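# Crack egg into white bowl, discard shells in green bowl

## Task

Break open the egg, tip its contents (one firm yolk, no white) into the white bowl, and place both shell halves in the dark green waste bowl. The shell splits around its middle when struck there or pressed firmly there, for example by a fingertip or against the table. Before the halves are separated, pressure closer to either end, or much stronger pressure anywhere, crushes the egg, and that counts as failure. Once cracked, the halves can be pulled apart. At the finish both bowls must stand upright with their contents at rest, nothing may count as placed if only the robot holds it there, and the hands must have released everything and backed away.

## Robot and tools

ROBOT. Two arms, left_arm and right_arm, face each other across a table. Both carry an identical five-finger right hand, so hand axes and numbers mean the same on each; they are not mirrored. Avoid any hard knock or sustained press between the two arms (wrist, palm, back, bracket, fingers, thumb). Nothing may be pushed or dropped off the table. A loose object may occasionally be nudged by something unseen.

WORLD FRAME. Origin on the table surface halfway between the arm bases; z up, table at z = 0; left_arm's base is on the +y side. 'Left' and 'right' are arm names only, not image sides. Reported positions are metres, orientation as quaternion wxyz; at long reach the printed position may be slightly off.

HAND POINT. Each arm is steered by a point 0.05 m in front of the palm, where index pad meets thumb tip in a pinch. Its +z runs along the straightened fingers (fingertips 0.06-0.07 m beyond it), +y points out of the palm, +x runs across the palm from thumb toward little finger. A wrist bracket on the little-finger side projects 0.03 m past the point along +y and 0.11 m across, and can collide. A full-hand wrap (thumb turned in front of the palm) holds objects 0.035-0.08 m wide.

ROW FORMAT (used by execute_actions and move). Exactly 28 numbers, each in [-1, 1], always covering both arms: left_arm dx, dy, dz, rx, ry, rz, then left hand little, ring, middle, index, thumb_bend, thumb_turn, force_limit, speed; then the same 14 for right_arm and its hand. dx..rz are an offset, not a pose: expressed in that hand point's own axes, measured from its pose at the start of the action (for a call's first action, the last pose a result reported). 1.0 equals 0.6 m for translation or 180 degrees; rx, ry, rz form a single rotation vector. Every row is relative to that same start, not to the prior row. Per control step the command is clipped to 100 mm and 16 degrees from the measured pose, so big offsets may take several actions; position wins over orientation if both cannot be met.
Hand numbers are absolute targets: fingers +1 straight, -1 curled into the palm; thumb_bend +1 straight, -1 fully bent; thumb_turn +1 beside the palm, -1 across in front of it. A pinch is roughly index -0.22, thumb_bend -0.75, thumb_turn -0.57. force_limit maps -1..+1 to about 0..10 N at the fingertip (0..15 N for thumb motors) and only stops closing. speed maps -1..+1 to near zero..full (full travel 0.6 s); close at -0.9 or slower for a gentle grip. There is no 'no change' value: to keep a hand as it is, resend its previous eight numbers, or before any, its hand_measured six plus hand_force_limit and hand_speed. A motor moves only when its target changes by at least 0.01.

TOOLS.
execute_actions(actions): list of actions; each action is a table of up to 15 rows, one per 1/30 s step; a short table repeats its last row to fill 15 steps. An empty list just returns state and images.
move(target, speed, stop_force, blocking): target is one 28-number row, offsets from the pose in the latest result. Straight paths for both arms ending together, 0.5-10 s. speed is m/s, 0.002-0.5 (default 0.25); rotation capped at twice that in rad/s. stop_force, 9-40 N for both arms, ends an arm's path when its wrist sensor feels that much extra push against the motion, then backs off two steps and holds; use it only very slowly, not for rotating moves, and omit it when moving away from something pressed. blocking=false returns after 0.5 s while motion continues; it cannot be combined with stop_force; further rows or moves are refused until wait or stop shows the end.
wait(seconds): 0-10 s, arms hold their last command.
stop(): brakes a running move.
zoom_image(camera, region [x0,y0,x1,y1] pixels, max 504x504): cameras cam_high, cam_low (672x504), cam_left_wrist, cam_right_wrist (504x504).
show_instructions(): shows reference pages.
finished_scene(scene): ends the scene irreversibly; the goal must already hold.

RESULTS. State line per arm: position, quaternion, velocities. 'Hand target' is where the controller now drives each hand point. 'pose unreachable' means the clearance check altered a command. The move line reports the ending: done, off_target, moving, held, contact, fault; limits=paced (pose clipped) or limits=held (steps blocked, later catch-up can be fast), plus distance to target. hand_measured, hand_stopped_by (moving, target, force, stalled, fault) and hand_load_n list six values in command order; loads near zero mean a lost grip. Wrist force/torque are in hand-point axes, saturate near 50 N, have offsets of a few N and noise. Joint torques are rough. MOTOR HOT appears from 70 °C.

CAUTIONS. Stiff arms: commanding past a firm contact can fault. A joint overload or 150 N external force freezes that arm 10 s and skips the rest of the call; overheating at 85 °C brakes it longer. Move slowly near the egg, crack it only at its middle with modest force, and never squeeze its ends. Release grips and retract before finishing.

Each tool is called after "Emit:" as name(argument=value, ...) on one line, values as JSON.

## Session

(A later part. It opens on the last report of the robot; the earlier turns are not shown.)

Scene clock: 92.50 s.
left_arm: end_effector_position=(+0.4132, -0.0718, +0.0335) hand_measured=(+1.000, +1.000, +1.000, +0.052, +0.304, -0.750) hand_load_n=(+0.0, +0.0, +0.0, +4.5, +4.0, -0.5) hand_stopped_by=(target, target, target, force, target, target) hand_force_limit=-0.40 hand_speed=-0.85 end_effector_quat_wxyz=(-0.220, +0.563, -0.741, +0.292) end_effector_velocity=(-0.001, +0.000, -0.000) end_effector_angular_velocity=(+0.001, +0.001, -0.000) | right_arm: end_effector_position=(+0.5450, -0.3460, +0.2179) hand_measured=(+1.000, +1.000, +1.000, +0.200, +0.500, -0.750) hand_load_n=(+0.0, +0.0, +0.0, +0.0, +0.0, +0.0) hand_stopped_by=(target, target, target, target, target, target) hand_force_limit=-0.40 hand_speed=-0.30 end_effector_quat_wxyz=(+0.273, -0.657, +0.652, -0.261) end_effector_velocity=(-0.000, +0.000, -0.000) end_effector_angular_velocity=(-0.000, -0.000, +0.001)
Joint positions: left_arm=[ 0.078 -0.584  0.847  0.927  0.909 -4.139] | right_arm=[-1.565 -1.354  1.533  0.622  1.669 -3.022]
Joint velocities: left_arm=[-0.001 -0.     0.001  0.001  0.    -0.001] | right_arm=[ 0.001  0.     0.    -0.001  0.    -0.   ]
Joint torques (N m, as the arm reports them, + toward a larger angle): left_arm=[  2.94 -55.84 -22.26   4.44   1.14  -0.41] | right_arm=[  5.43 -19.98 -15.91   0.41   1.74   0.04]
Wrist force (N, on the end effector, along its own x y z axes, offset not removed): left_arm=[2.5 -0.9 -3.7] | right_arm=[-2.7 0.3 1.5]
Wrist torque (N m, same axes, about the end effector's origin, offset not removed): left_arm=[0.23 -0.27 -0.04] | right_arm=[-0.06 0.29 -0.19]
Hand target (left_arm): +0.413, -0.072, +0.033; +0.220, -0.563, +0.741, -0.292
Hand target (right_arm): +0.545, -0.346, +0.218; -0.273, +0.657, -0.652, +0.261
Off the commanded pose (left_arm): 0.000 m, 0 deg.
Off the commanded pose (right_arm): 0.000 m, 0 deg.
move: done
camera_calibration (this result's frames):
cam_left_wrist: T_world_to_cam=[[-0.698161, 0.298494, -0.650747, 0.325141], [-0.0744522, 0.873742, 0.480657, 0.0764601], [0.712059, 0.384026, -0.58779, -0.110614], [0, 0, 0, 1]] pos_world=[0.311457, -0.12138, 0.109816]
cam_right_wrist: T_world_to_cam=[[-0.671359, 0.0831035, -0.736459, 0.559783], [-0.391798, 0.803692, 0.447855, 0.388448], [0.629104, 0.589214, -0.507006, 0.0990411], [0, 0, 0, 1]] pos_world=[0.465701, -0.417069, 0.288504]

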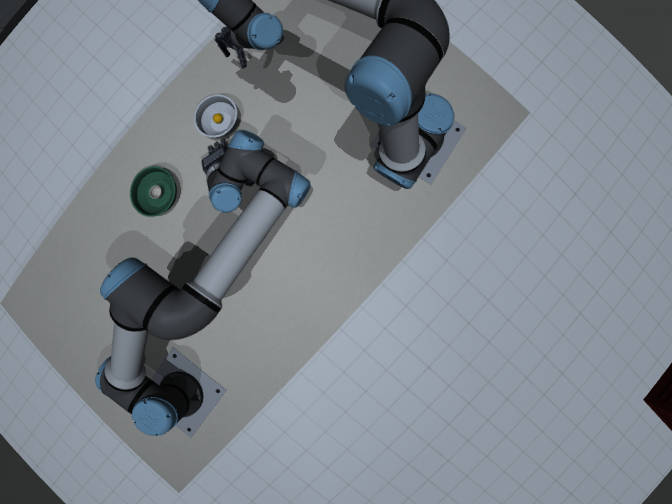

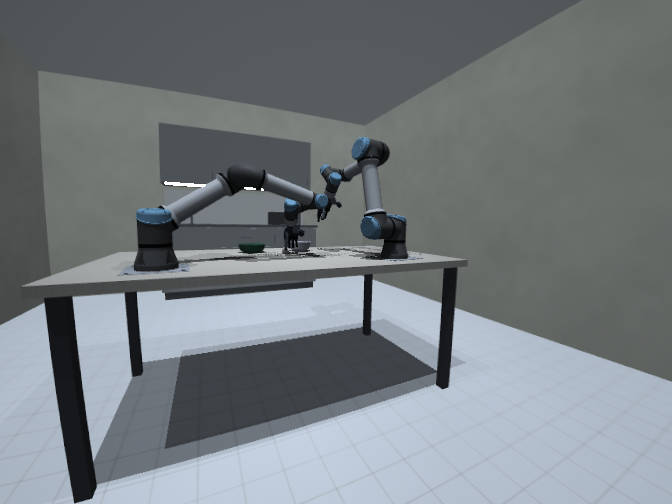

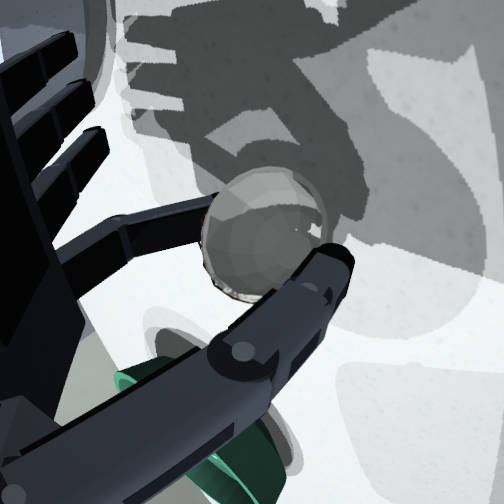

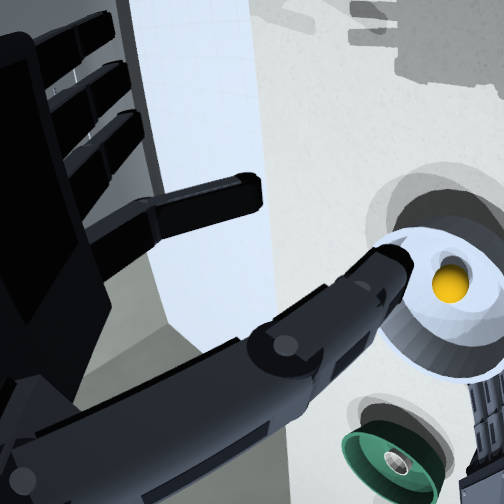

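Emit:
move(target=[0,-0.079,-0.085,0,0,0,1,1,1,-0.1,0.3,-0.75,-0.4,-0.85,0,0,0,0,0,0,1,1,1,0.2,0.5,-0.75,-0.4,-0.3], speed=0.15)

Emit:
move(target=[-0.328,-0.08,0.075,0,0,0,1,1,1,-0.1,0.3,-0.75,-0.4,-0.85,0,0,0,0,0,0,1,1,1,0.2,0.5,-0.75,-0.4,-0.3])

Scene clock: 93.67 s.
left_arm: end_effector_position=(+0.4132, -0.0717, +0.1028) hand_measured=(+1.000, +1.000, +1.000, +0.052, +0.306, -0.750) hand_load_n=(+0.0, +0.0, +0.0, +4.0, +4.0, -0.5) hand_stopped_by=(target, target, target, force, target, target) hand_force_limit=-0.40 hand_speed=-0.85 end_effector_quat_wxyz=(-0.220, +0.563, -0.741, +0.292) end_effector_velocity=(-0.001, -0.001, +0.003) end_effector_angular_velocity=(-0.001, -0.000, -0.001) | right_arm: end_effector_position=(+0.5450, -0.3460, +0.2179) hand_measured=(+1.000, +1.000, +1.000, +0.200, +0.500, -0.750) hand_load_n=(+0.0, +0.0, +0.0, +0.0, +0.0, +0.0) hand_stopped_by=(target, target, target, target, target, target) hand_force_limit=-0.40 hand_speed=-0.30 end_effector_quat_wxyz=(+0.273, -0.657, +0.652, -0.261) end_effector_velocity=(-0.001, +0.001, +0.000) end_effector_angular_velocity=(+0.000, +0.001, +0.002)
Joint positions: left_arm=[ 0.078 -0.628  0.75   1.068  0.909 -4.139] | right_arm=[-1.565 -1.354  1.533  0.622  1.669 -3.022]
Joint velocities: left_arm=[-0.001 -0.    -0.008  0.007 -0.     0.   ] | right_arm=[ 0.002 -0.001  0.     0.001 -0.001  0.   ]
Joint torques (N m, as the arm reports them, + toward a larger angle): left_arm=[ -6.89 -57.06 -34.96   4.76  -1.24  -1.55] | right_arm=[  5.5  -19.97 -16.12   0.38   1.77   0.14]
Wrist force (N, on the end effector, along its own x y z axes, offset not removed): left_arm=[3.2 1.5 -1.2] | right_arm=[0.2 2.5 1.9]
Wrist torque (N m, same axes, about the end effector's origin, offset not removed): left_arm=[0.38 -0.64 0.33] | right_arm=[0.31 -0.02 0.19]
Hand target (left_arm): +0.413, -0.072, +0.103; +0.220, -0.563, +0.741, -0.292
Hand target (right_arm): +0.545, -0.346, +0.218; -0.273, +0.657, -0.652, +0.261
Off the commanded pose (left_arm): 0.000 m, 0 deg.
Off the commanded pose (right_arm): 0.000 m, 0 deg.
move: done
camera_calibration (this result's frames):
cam_left_wrist: T_world_to_cam=[[-0.698144, 0.298453, -0.650784, 0.370247], [-0.0744484, 0.873781, 0.480587, 0.043104], [0.712076, 0.383969, -0.587806, -0.0698713], [0, 0, 0, 1]] pos_world=[0.311449, -0.121336, 0.179165]
cam_right_wrist: T_world_to_cam=[[-0.671359, 0.0831032, -0.736458, 0.559783], [-0.391798, 0.803692, 0.447854, 0.388448], [0.629104, 0.589214, -0.507006, 0.0990412], [0, 0, 0, 1]] pos_world=[0.465701, -0.417069, 0.288504]

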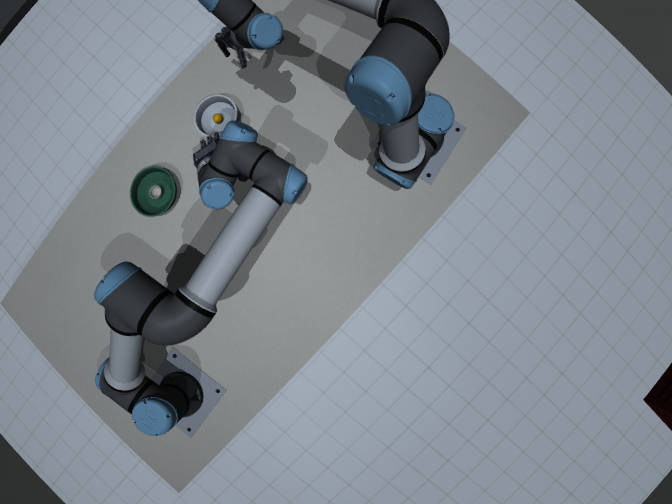

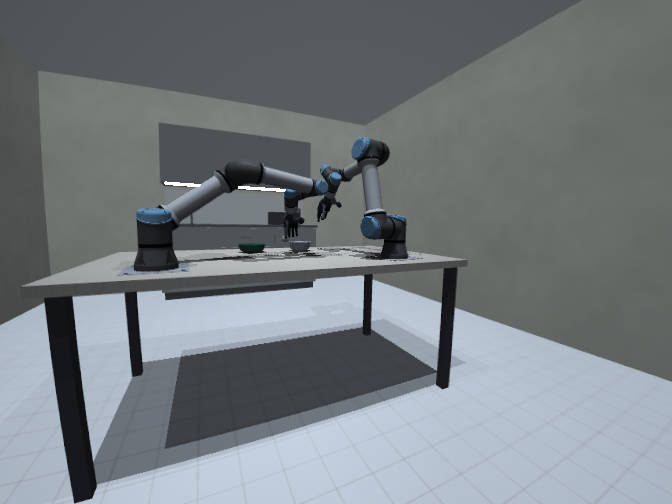

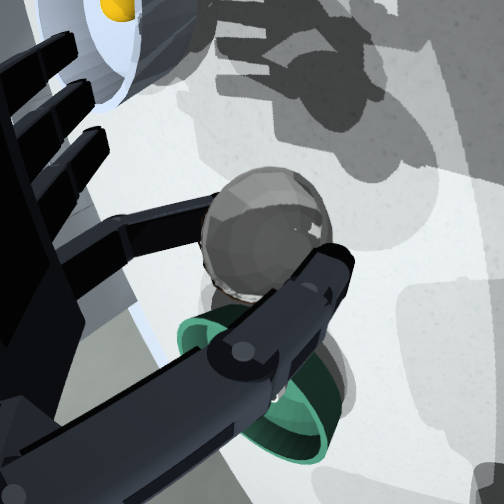

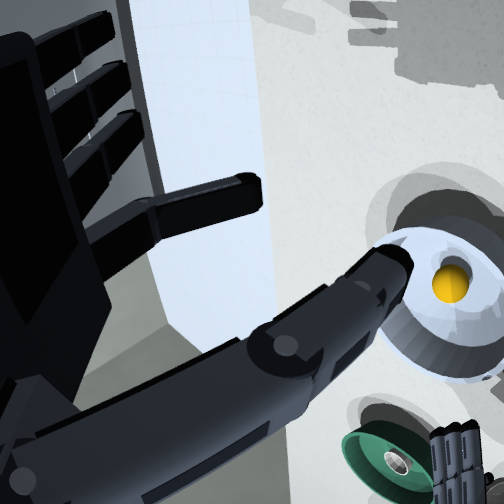

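Scene clock: 95.13 s.
left_arm: end_effector_position=(+0.5295, +0.0997, +0.1027) hand_measured=(+1.000, +1.000, +1.000, +0.052, +0.306, -0.750) hand_load_n=(+0.0, +0.0, +0.0, +4.0, +4.0, -0.5) hand_stopped_by=(target, target, target, force, target, target) hand_force_limit=-0.40 hand_speed=-0.85 end_effector_quat_wxyz=(-0.221, +0.563, -0.741, +0.292) end_effector_velocity=(+0.002, +0.003, -0.000) end_effector_angular_velocity=(+0.000, -0.001, -0.001) | right_arm: end_effector_position=(+0.5450, -0.3460, +0.2179) hand_measured=(+1.000, +1.000, +1.000, +0.200, +0.500, -0.750) hand_load_n=(+0.0, +0.0, +0.0, +0.0, +0.0, +0.0) hand_stopped_by=(target, target, target, target, target, target) hand_force_limit=-0.40 hand_speed=-0.30 end_effector_quat_wxyz=(+0.273, -0.657, +0.652, -0.261) end_effector_velocity=(+0.000, +0.000, -0.000) end_effector_angular_velocity=(+0.000, +0.000, +0.001)
Joint positions: left_arm=[ 0.353 -0.913  1.224  0.71   1.033 -3.841] | right_arm=[-1.565 -1.354  1.533  0.622  1.669 -3.022]
Joint velocities: left_arm=[ 0.005 -0.004  0.007 -0.007  0.002  0.006] | right_arm=[ 0.001  0.001 -0.    -0.    -0.     0.   ]
Joint torques (N m, as the arm reports them, + toward a larger angle): left_arm=[  8.48 -48.46  -5.5   -1.28   1.75   1.52] | right_arm=[  5.   -19.69 -16.42   0.31   1.91   0.14]
Wrist force (N, on the end effector, along its own x y z axes, offset not removed): left_arm=[3.5 1.7 -4.4] | right_arm=[-1.0 -1.1 1.3]
Wrist torque (N m, same axes, about the end effector's origin, offset not removed): left_arm=[0.41 -0.28 0.11] | right_arm=[-0.18 0.22 -0.03]
Hand target (left_arm): +0.530, +0.100, +0.103; +0.221, -0.563, +0.741, -0.292
Hand target (right_arm): +0.545, -0.346, +0.218; -0.273, +0.657, -0.652, +0.261
Off the commanded pose (left_arm): 0.001 m, 0 deg.
Off the commanded pose (right_arm): 0.000 m, 0 deg.
move: done
camera_calibration (this result's frames):
cam_left_wrist: T_world_to_cam=[[-0.697873, 0.298493, -0.651057, 0.400088], [-0.0746856, 0.873732, 0.480639, -0.0978819], [0.712317, 0.38405, -0.587461, -0.218764], [0, 0, 0, 1]] pos_world=[0.427729, 0.0501157, 0.179011]
cam_right_wrist: T_world_to_cam=[[-0.671359, 0.0831034, -0.736459, 0.559783], [-0.391798, 0.803692, 0.447855, 0.388448], [0.629104, 0.589214, -0.507006, 0.099041], [0, 0, 0, 1]] pos_world=[0.465701, -0.417069, 0.288504]

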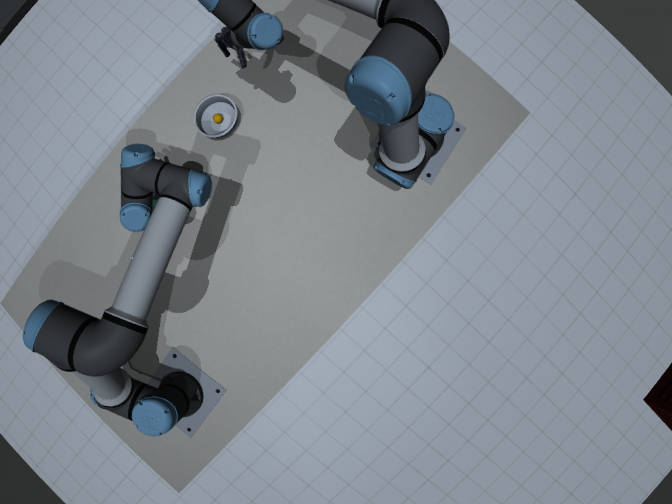

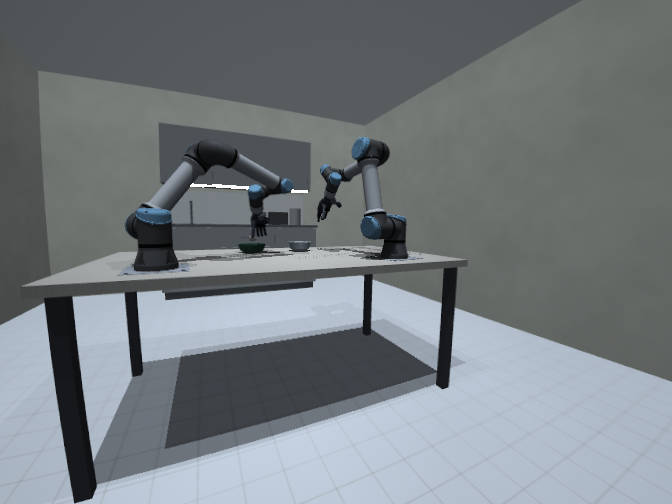

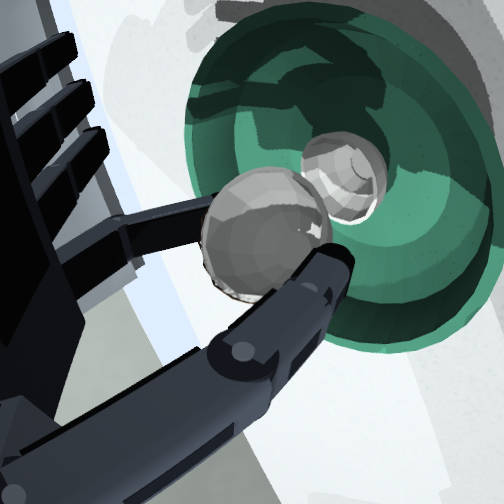

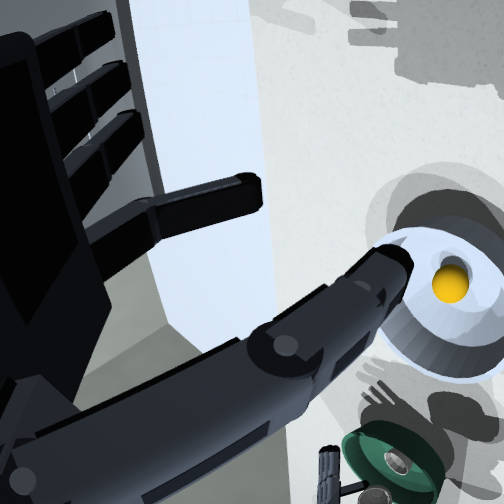

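Emit:
move(target=[-0.025,0.02,0.022,0,0,0,1,1,1,-0.1,0.3,-0.75,-0.4,-0.85,0,0,0,0,0,0,1,1,1,0.2,0.5,-0.75,-0.4,-0.3], speed=0.08)

Emit:
move(target=[0,0,0,0,0,0,1,1,1,0.4,0.6,-0.75,-0.4,-0.3,0,0,0,0,0,0,1,1,1,0.2,0.5,-0.75,-0.4,-0.3])

Emit:
move(target=[0,-0.03,-0.3,0,0,0,1,1,1,0.4,0.6,-0.75,-0.4,-0.3,0,0,0,0,0,0,1,1,1,0.2,0.5,-0.75,-0.4,-0.3])

Emit:
wait(seconds=10)

Scene clock: 96.23 s.
left_arm: end_effector_position=(+0.5337, +0.1139, +0.0851) hand_measured=(+1.000, +1.000, +1.000, +0.052, +0.306, -0.750) hand_load_n=(+0.0, +0.0, +0.0, +4.0, +4.0, -0.5) hand_stopped_by=(target, target, target, force, target, target) hand_force_limit=-0.40 hand_speed=-0.85 end_effector_quat_wxyz=(-0.221, +0.563, -0.741, +0.292) end_effector_velocity=(+0.001, +0.002, -0.003) end_effector_angular_velocity=(+0.000, +0.001, +0.001) | right_arm: end_effector_position=(+0.5450, -0.3460, +0.2179) hand_measured=(+1.000, +1.000, +1.000, +0.200, +0.500, -0.750) hand_load_n=(+0.0, +0.0, +0.0, +0.0, +0.0, +0.0) hand_stopped_by=(target, target, target, target, target, target) hand_force_limit=-0.40 hand_speed=-0.30 end_effector_quat_wxyz=(+0.273, -0.657, +0.652, -0.261) end_effector_velocity=(-0.000, +0.000, +0.000) end_effector_angular_velocity=(+0.000, -0.002, +0.001)
Joint positions: left_arm=[ 0.371 -0.921  1.282  0.651  1.042 -3.823] | right_arm=[-1.565 -1.354  1.533  0.622  1.669 -3.022]
Joint velocities: left_arm=[ 0.003 -0.001  0.008 -0.007  0.001  0.002] | right_arm=[ 0.    -0.001  0.001 -0.001 -0.001 -0.001]
Joint torques (N m, as the arm reports them, + toward a larger angle): left_arm=[  7.14 -47.93  -7.19  -1.45   1.67   2.  ] | right_arm=[  5.01 -19.84 -16.03   0.44   1.8    0.06]
Wrist force (N, on the end effector, along its own x y z axes, offset not removed): left_arm=[4.6 -3.6 -2.1] | right_arm=[-2.7 2.0 2.2]
Wrist torque (N m, same axes, about the end effector's origin, offset not removed): left_arm=[-0.53 -0.84 -0.04] | right_arm=[0.19 0.20 0.01]
Hand target (left_arm): +0.534, +0.114, +0.085; +0.221, -0.563, +0.741, -0.292
Hand target (right_arm): +0.545, -0.346, +0.218; -0.273, +0.657, -0.652, +0.261
Off the commanded pose (left_arm): 0.000 m, 0 deg.
Off the commanded pose (right_arm): 0.000 m, 0 deg.
move: done
camera_calibration (this result's frames):
cam_left_wrist: T_world_to_cam=[[-0.697885, 0.298503, -0.651039, 0.38732], [-0.0747074, 0.873707, 0.480681, -0.101512], [0.712302, 0.384098, -0.587447, -0.237534], [0, 0, 0, 1]] pos_world=[0.431917, 0.0643121, 0.161416]
cam_right_wrist: T_world_to_cam=[[-0.671359, 0.0831032, -0.736459, 0.559783], [-0.391798, 0.803692, 0.447854, 0.388448], [0.629104, 0.589214, -0.507006, 0.099041], [0, 0, 0, 1]] pos_world=[0.465701, -0.417069, 0.288504]

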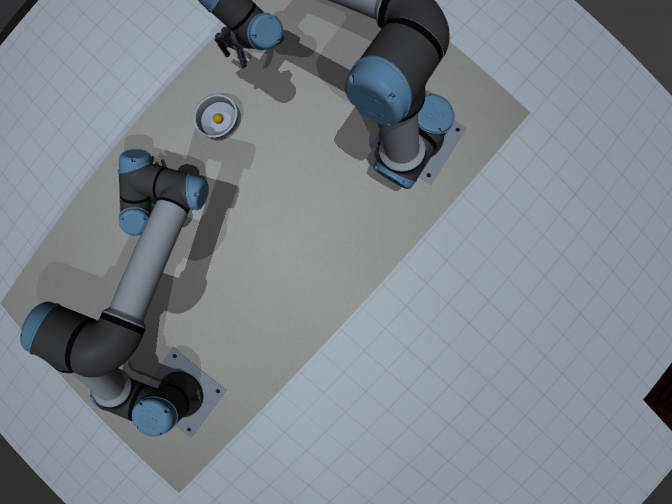

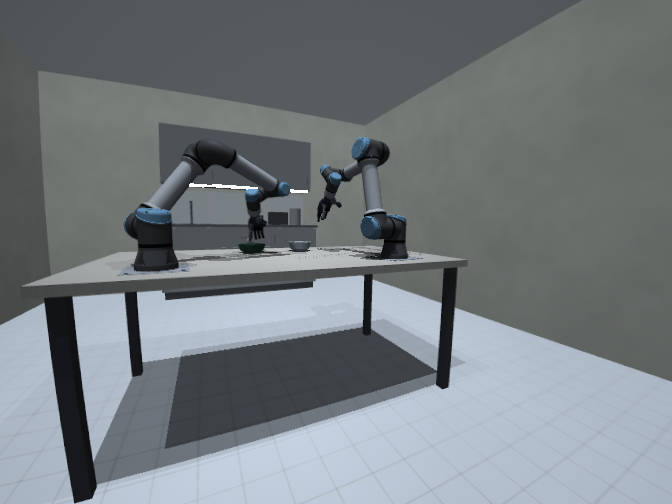

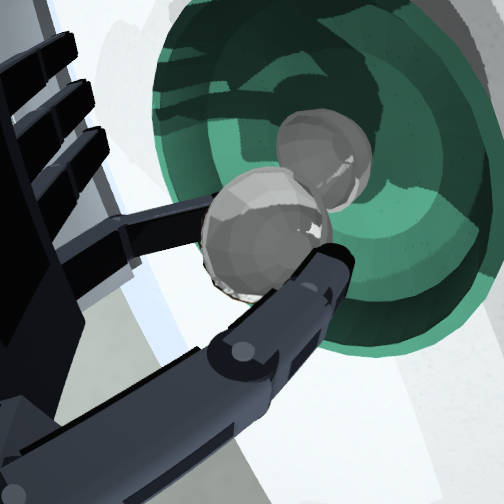

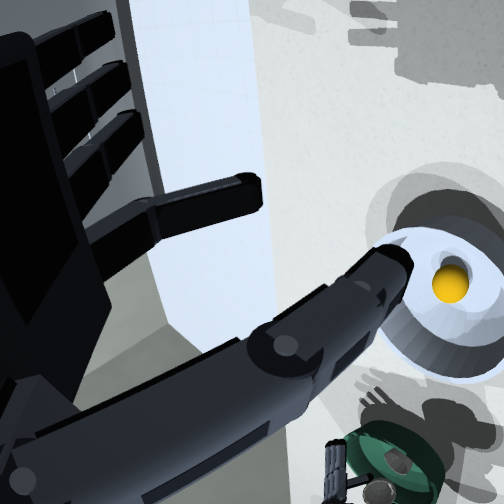

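Scene clock: 96.90 s.
left_arm: end_effector_position=(+0.5338, +0.1140, +0.0851) hand_measured=(+1.000, +1.000, +1.000, +0.400, +0.600, -0.750) hand_load_n=(+0.0, +0.0, +0.0, +0.0, +0.0, +0.0) hand_stopped_by=(target, target, target, target, target, target) hand_force_limit=-0.40 hand_speed=-0.30 end_effector_quat_wxyz=(-0.221, +0.563, -0.741, +0.292) end_effector_velocity=(+0.000, -0.000, +0.000) end_effector_angular_velocity=(-0.001, -0.001, +0.001) | right_arm: end_effector_position=(+0.5450, -0.3460, +0.2179) hand_measured=(+1.000, +1.000, +1.000, +0.200, +0.500, -0.750) hand_load_n=(+0.0, +0.0, +0.0, +0.0, +0.0, +0.0) hand_stopped_by=(target, target, target, target, target, target) hand_force_limit=-0.40 hand_speed=-0.30 end_effector_quat_wxyz=(+0.273, -0.657, +0.652, -0.261) end_effector_velocity=(+0.001, -0.001, -0.000) end_effector_angular_velocity=(+0.001, -0.000, -0.002)
Joint positions: left_arm=[ 0.371 -0.921  1.282  0.651  1.042 -3.823] | right_arm=[-1.565 -1.354  1.533  0.622  1.669 -3.022]
Joint velocities: left_arm=[ 0.     0.001 -0.002  0.    -0.001 -0.001] | right_arm=[-0.001  0.001  0.    -0.001  0.     0.001]
Joint torques (N m, as the arm reports them, + toward a larger angle): left_arm=[ -5.01 -41.84 -32.27   4.26  -0.12  -1.32] | right_arm=[  5.27 -19.65 -16.55   0.38   1.88   0.1 ]
Wrist force (N, on the end effector, along its own x y z axes, offset not removed): left_arm=[3.5 -1.0 0.5] | right_arm=[-0.2 2.1 2.7]
Wrist torque (N m, same axes, about the end effector's origin, offset not removed): left_arm=[-0.30 -0.88 0.11] | right_arm=[0.17 0.12 0.13]
Hand target (left_arm): +0.534, +0.114, +0.085; +0.221, -0.563, +0.741, -0.292
Hand target (right_arm): +0.545, -0.346, +0.218; -0.273, +0.657, -0.652, +0.261
Off the commanded pose (left_arm): 0.000 m, 0 deg.
Off the commanded pose (right_arm): 0.000 m, 0 deg.
move: done
camera_calibration (this result's frames):
cam_left_wrist: T_world_to_cam=[[-0.697891, 0.298529, -0.651021, 0.387323], [-0.0746956, 0.873693, 0.480709, -0.101551], [0.712298, 0.384111, -0.587444, -0.237559], [0, 0, 0, 1]] pos_world=[0.431937, 0.0643463, 0.161419]
cam_right_wrist: T_world_to_cam=[[-0.671359, 0.0831034, -0.736459, 0.559783], [-0.391798, 0.803692, 0.447855, 0.388448], [0.629104, 0.589214, -0.507006, 0.0990411], [0, 0, 0, 1]] pos_world=[0.465701, -0.417069, 0.288504]

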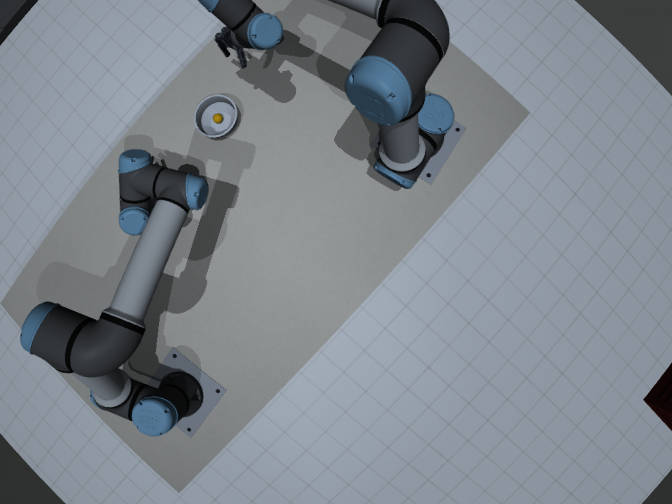

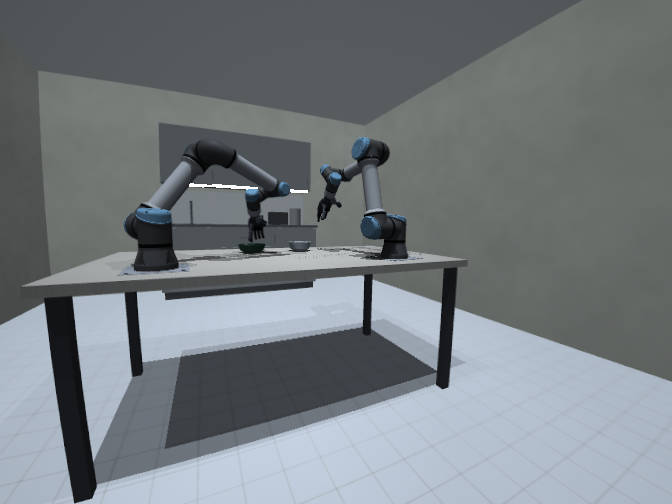

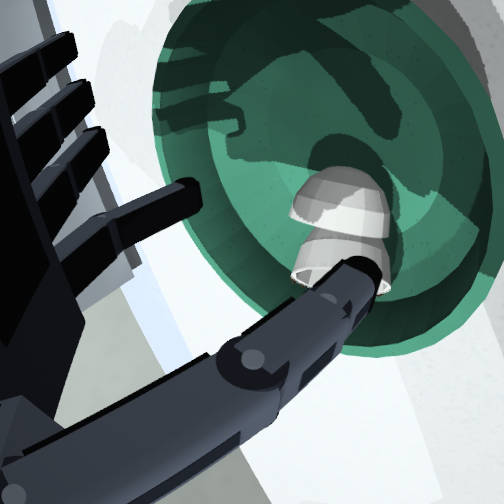

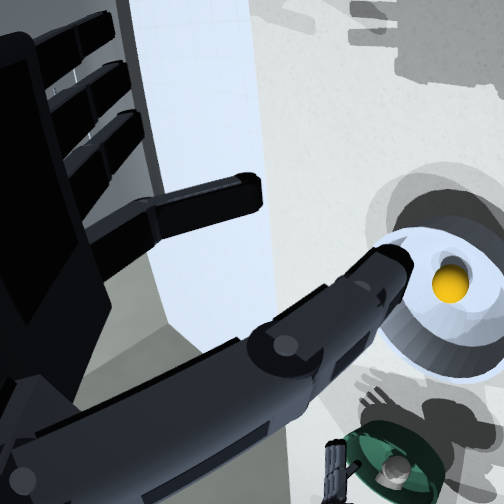

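Scene clock: 98.30 s.
left_arm: end_effector_position=(+0.4284, +0.1432, +0.2291) hand_measured=(+1.000, +1.000, +1.000, +0.400, +0.600, -0.750) hand_load_n=(+0.0, +0.0, +0.0, +0.0, +0.0, +0.0) hand_stopped_by=(target, target, target, target, target, target) hand_force_limit=-0.40 hand_speed=-0.30 end_effector_quat_wxyz=(-0.220, +0.563, -0.741, +0.292) end_effector_velocity=(-0.002, +0.000, +0.002) end_effector_angular_velocity=(-0.000, -0.000, +0.001) | right_arm: end_effector_position=(+0.5450, -0.3460, +0.2179) hand_measured=(+1.000, +1.000, +1.000, +0.200, +0.500, -0.750) hand_load_n=(+0.0, +0.0, +0.0, +0.0, +0.0, +0.0) hand_stopped_by=(target, target, target, target, target, target) hand_force_limit=-0.40 hand_speed=-0.30 end_effector_quat_wxyz=(+0.273, -0.657, +0.652, -0.261) end_effector_velocity=(+0.000, +0.001, +0.001) end_effector_angular_velocity=(+0.002, -0.002, +0.001)
Joint positions: left_arm=[ 0.195 -1.205  1.363  0.953  0.956 -4.007] | right_arm=[-1.565 -1.354  1.533  0.622  1.669 -3.022]
Joint velocities: left_arm=[-0.004 -0.004  0.001  0.005 -0.002 -0.005] | right_arm=[ 0.001 -0.    -0.001 -0.001 -0.001  0.001]
Joint torques (N m, as the arm reports them, + toward a larger angle): left_arm=[ -6.9  -40.65  -5.97   4.8   -3.04  -1.43] | right_arm=[  5.34 -19.12 -16.81   0.33   1.8    0.15]
Wrist force (N, on the end effector, along its own x y z axes, offset not removed): left_arm=[2.7 0.5 -2.5] | right_arm=[-0.7 0.2 1.5]
Wrist torque (N m, same axes, about the end effector's origin, offset not removed): left_arm=[0.25 -0.38 0.40] | right_arm=[0.00 0.05 -0.01]
Hand target (left_arm): +0.428, +0.143, +0.229; +0.221, -0.563, +0.741, -0.292
Hand target (right_arm): +0.545, -0.346, +0.218; -0.273, +0.657, -0.652, +0.261
Off the commanded pose (left_arm): 0.000 m, 0 deg.
Off the commanded pose (right_arm): 0.000 m, 0 deg.
move: done
camera_calibration (this result's frames):
cam_left_wrist: T_world_to_cam=[[-0.698099, 0.298515, -0.650805, 0.398818], [-0.0745689, 0.873689, 0.480737, -0.204214], [0.712108, 0.384131, -0.587661, -0.0890679], [0, 0, 0, 1]] pos_world=[0.326612, 0.09358, 0.305384]
cam_right_wrist: T_world_to_cam=[[-0.671359, 0.0831034, -0.736458, 0.559783], [-0.391798, 0.803692, 0.447855, 0.388448], [0.629104, 0.589214, -0.507006, 0.0990412], [0, 0, 0, 1]] pos_world=[0.465701, -0.417069, 0.288504]

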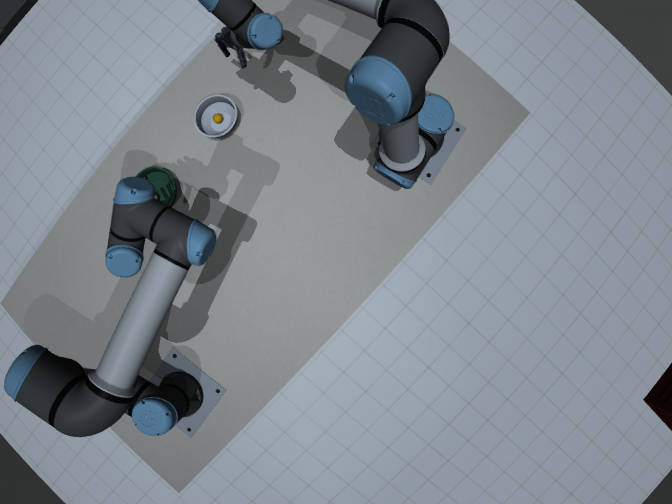

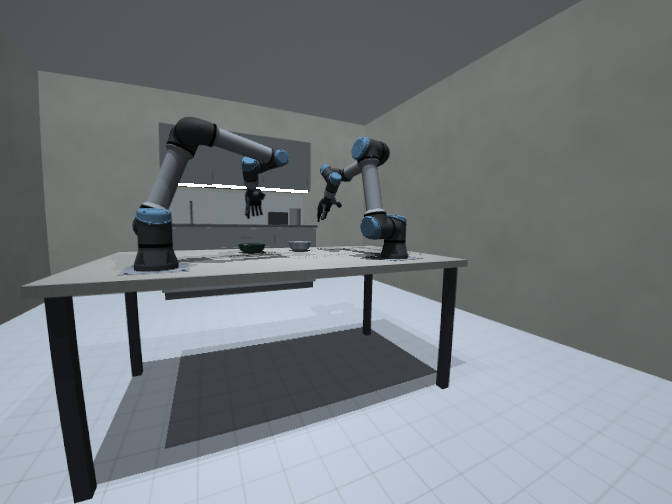

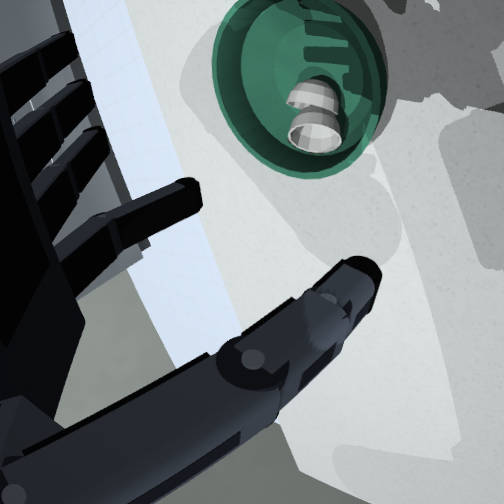

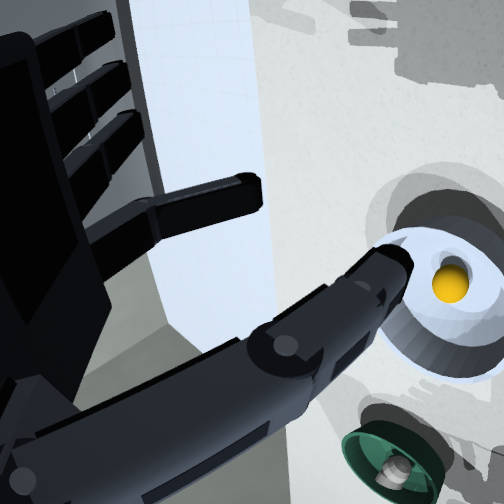

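Scene clock: 108.30 s.
left_arm: end_effector_position=(+0.4282, +0.1433, +0.2293) hand_measured=(+1.000, +1.000, +1.000, +0.400, +0.600, -0.750) hand_load_n=(+0.0, +0.0, +0.0, +0.0, +0.0, +0.0) hand_stopped_by=(target, target, target, target, target, target) hand_force_limit=-0.40 hand_speed=-0.30 end_effector_quat_wxyz=(-0.221, +0.563, -0.741, +0.292) end_effector_velocity=(+0.000, +0.000, +0.000) end_effector_angular_velocity=(-0.000, -0.000, +0.000) | right_arm: end_effector_position=(+0.5450, -0.3460, +0.2179) hand_measured=(+1.000, +1.000, +1.000, +0.200, +0.500, -0.750) hand_load_n=(+0.0, +0.0, +0.0, +0.0, +0.0, +0.0) hand_stopped_by=(target, target, target, target, target, target) hand_force_limit=-0.40 hand_speed=-0.30 end_effector_quat_wxyz=(+0.273, -0.657, +0.652, -0.261) end_effector_velocity=(-0.000, -0.001, -0.001) end_effector_angular_velocity=(-0.001, +0.003, -0.001)
Joint positions: left_arm=[ 0.194 -1.205  1.363  0.954  0.956 -4.007] | right_arm=[-1.565 -1.354  1.533  0.622  1.669 -3.022]
Joint velocities: left_arm=[ 0.  0. -0. -0. -0.  0.] | right_arm=[-0.001  0.002  0.001  0.001  0.001 -0.001]
Joint torques (N m, as the arm reports them, + toward a larger angle): left_arm=[ -6.98 -38.72  -6.64   4.51  -2.98  -1.38] | right_arm=[  5.47 -19.96 -16.04   0.37   1.69   0.08]
Wrist force (N, on the end effector, along its own x y z axes, offset not removed): left_arm=[2.6 3.1 -2.0] | right_arm=[1.5 0.8 1.7]
Wrist torque (N m, same axes, about the end effector's origin, offset not removed): left_arm=[0.92 -0.28 -0.04] | right_arm=[-0.06 -0.35 0.16]
Hand target (left_arm): +0.428, +0.143, +0.229; +0.221, -0.563, +0.741, -0.292
Hand target (right_arm): +0.545, -0.346, +0.218; -0.273, +0.657, -0.652, +0.261
Off the commanded pose (left_arm): 0.000 m, 0 deg.
Off the commanded pose (right_arm): 0.000 m, 0 deg.
wait: 10.00 s; at rest by 0.17 s
camera_calibration (this result's frames):
cam_left_wrist: T_world_to_cam=[[-0.698124, 0.298495, -0.650787, 0.398818], [-0.0746137, 0.873669, 0.480765, -0.204375], [0.712079, 0.384191, -0.587657, -0.0887947], [0, 0, 0, 1]] pos_world=[0.326404, 0.0936251, 0.305621]
cam_right_wrist: T_world_to_cam=[[-0.671359, 0.0831034, -0.736459, 0.559783], [-0.391798, 0.803692, 0.447854, 0.388448], [0.629104, 0.589214, -0.507006, 0.099041], [0, 0, 0, 1]] pos_world=[0.465701, -0.417069, 0.288504]

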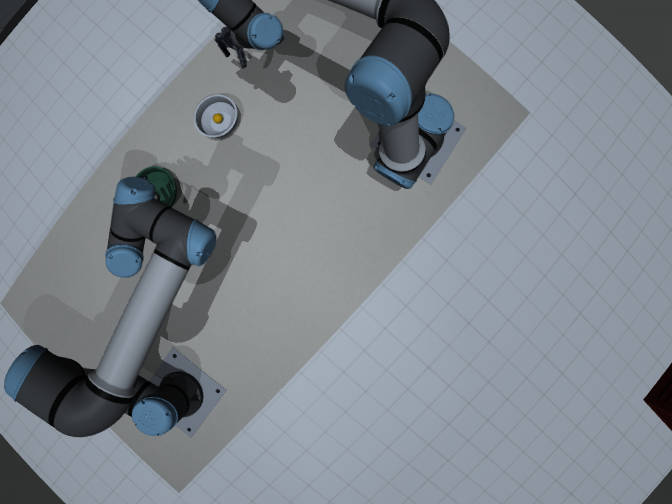

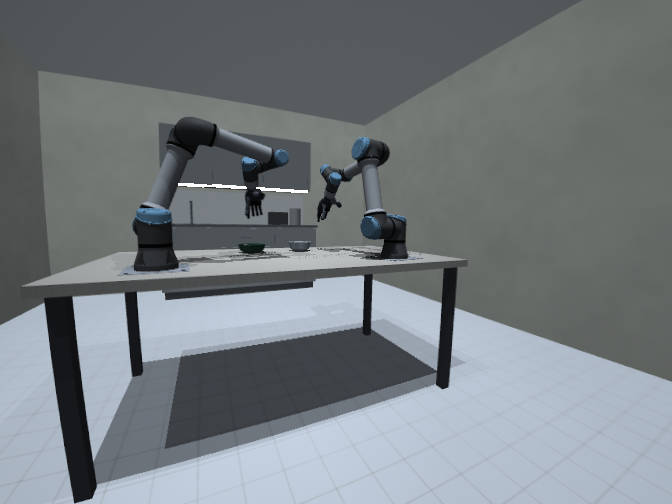

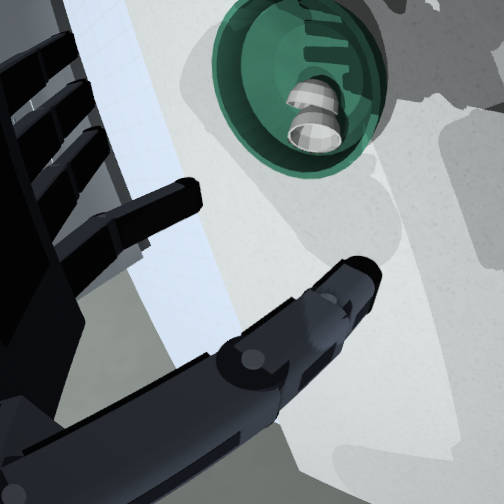

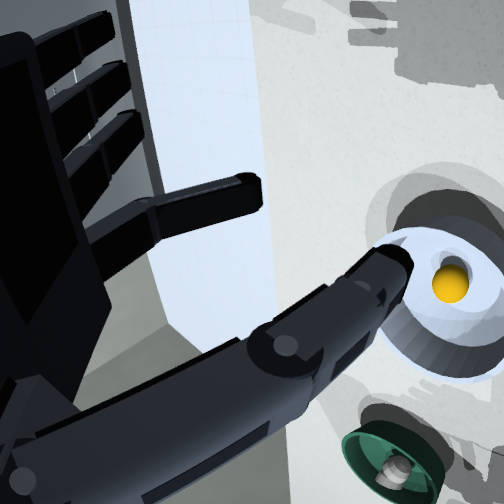

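Emit:
finished_scene(scene=2)

The scene is finished: the task was done.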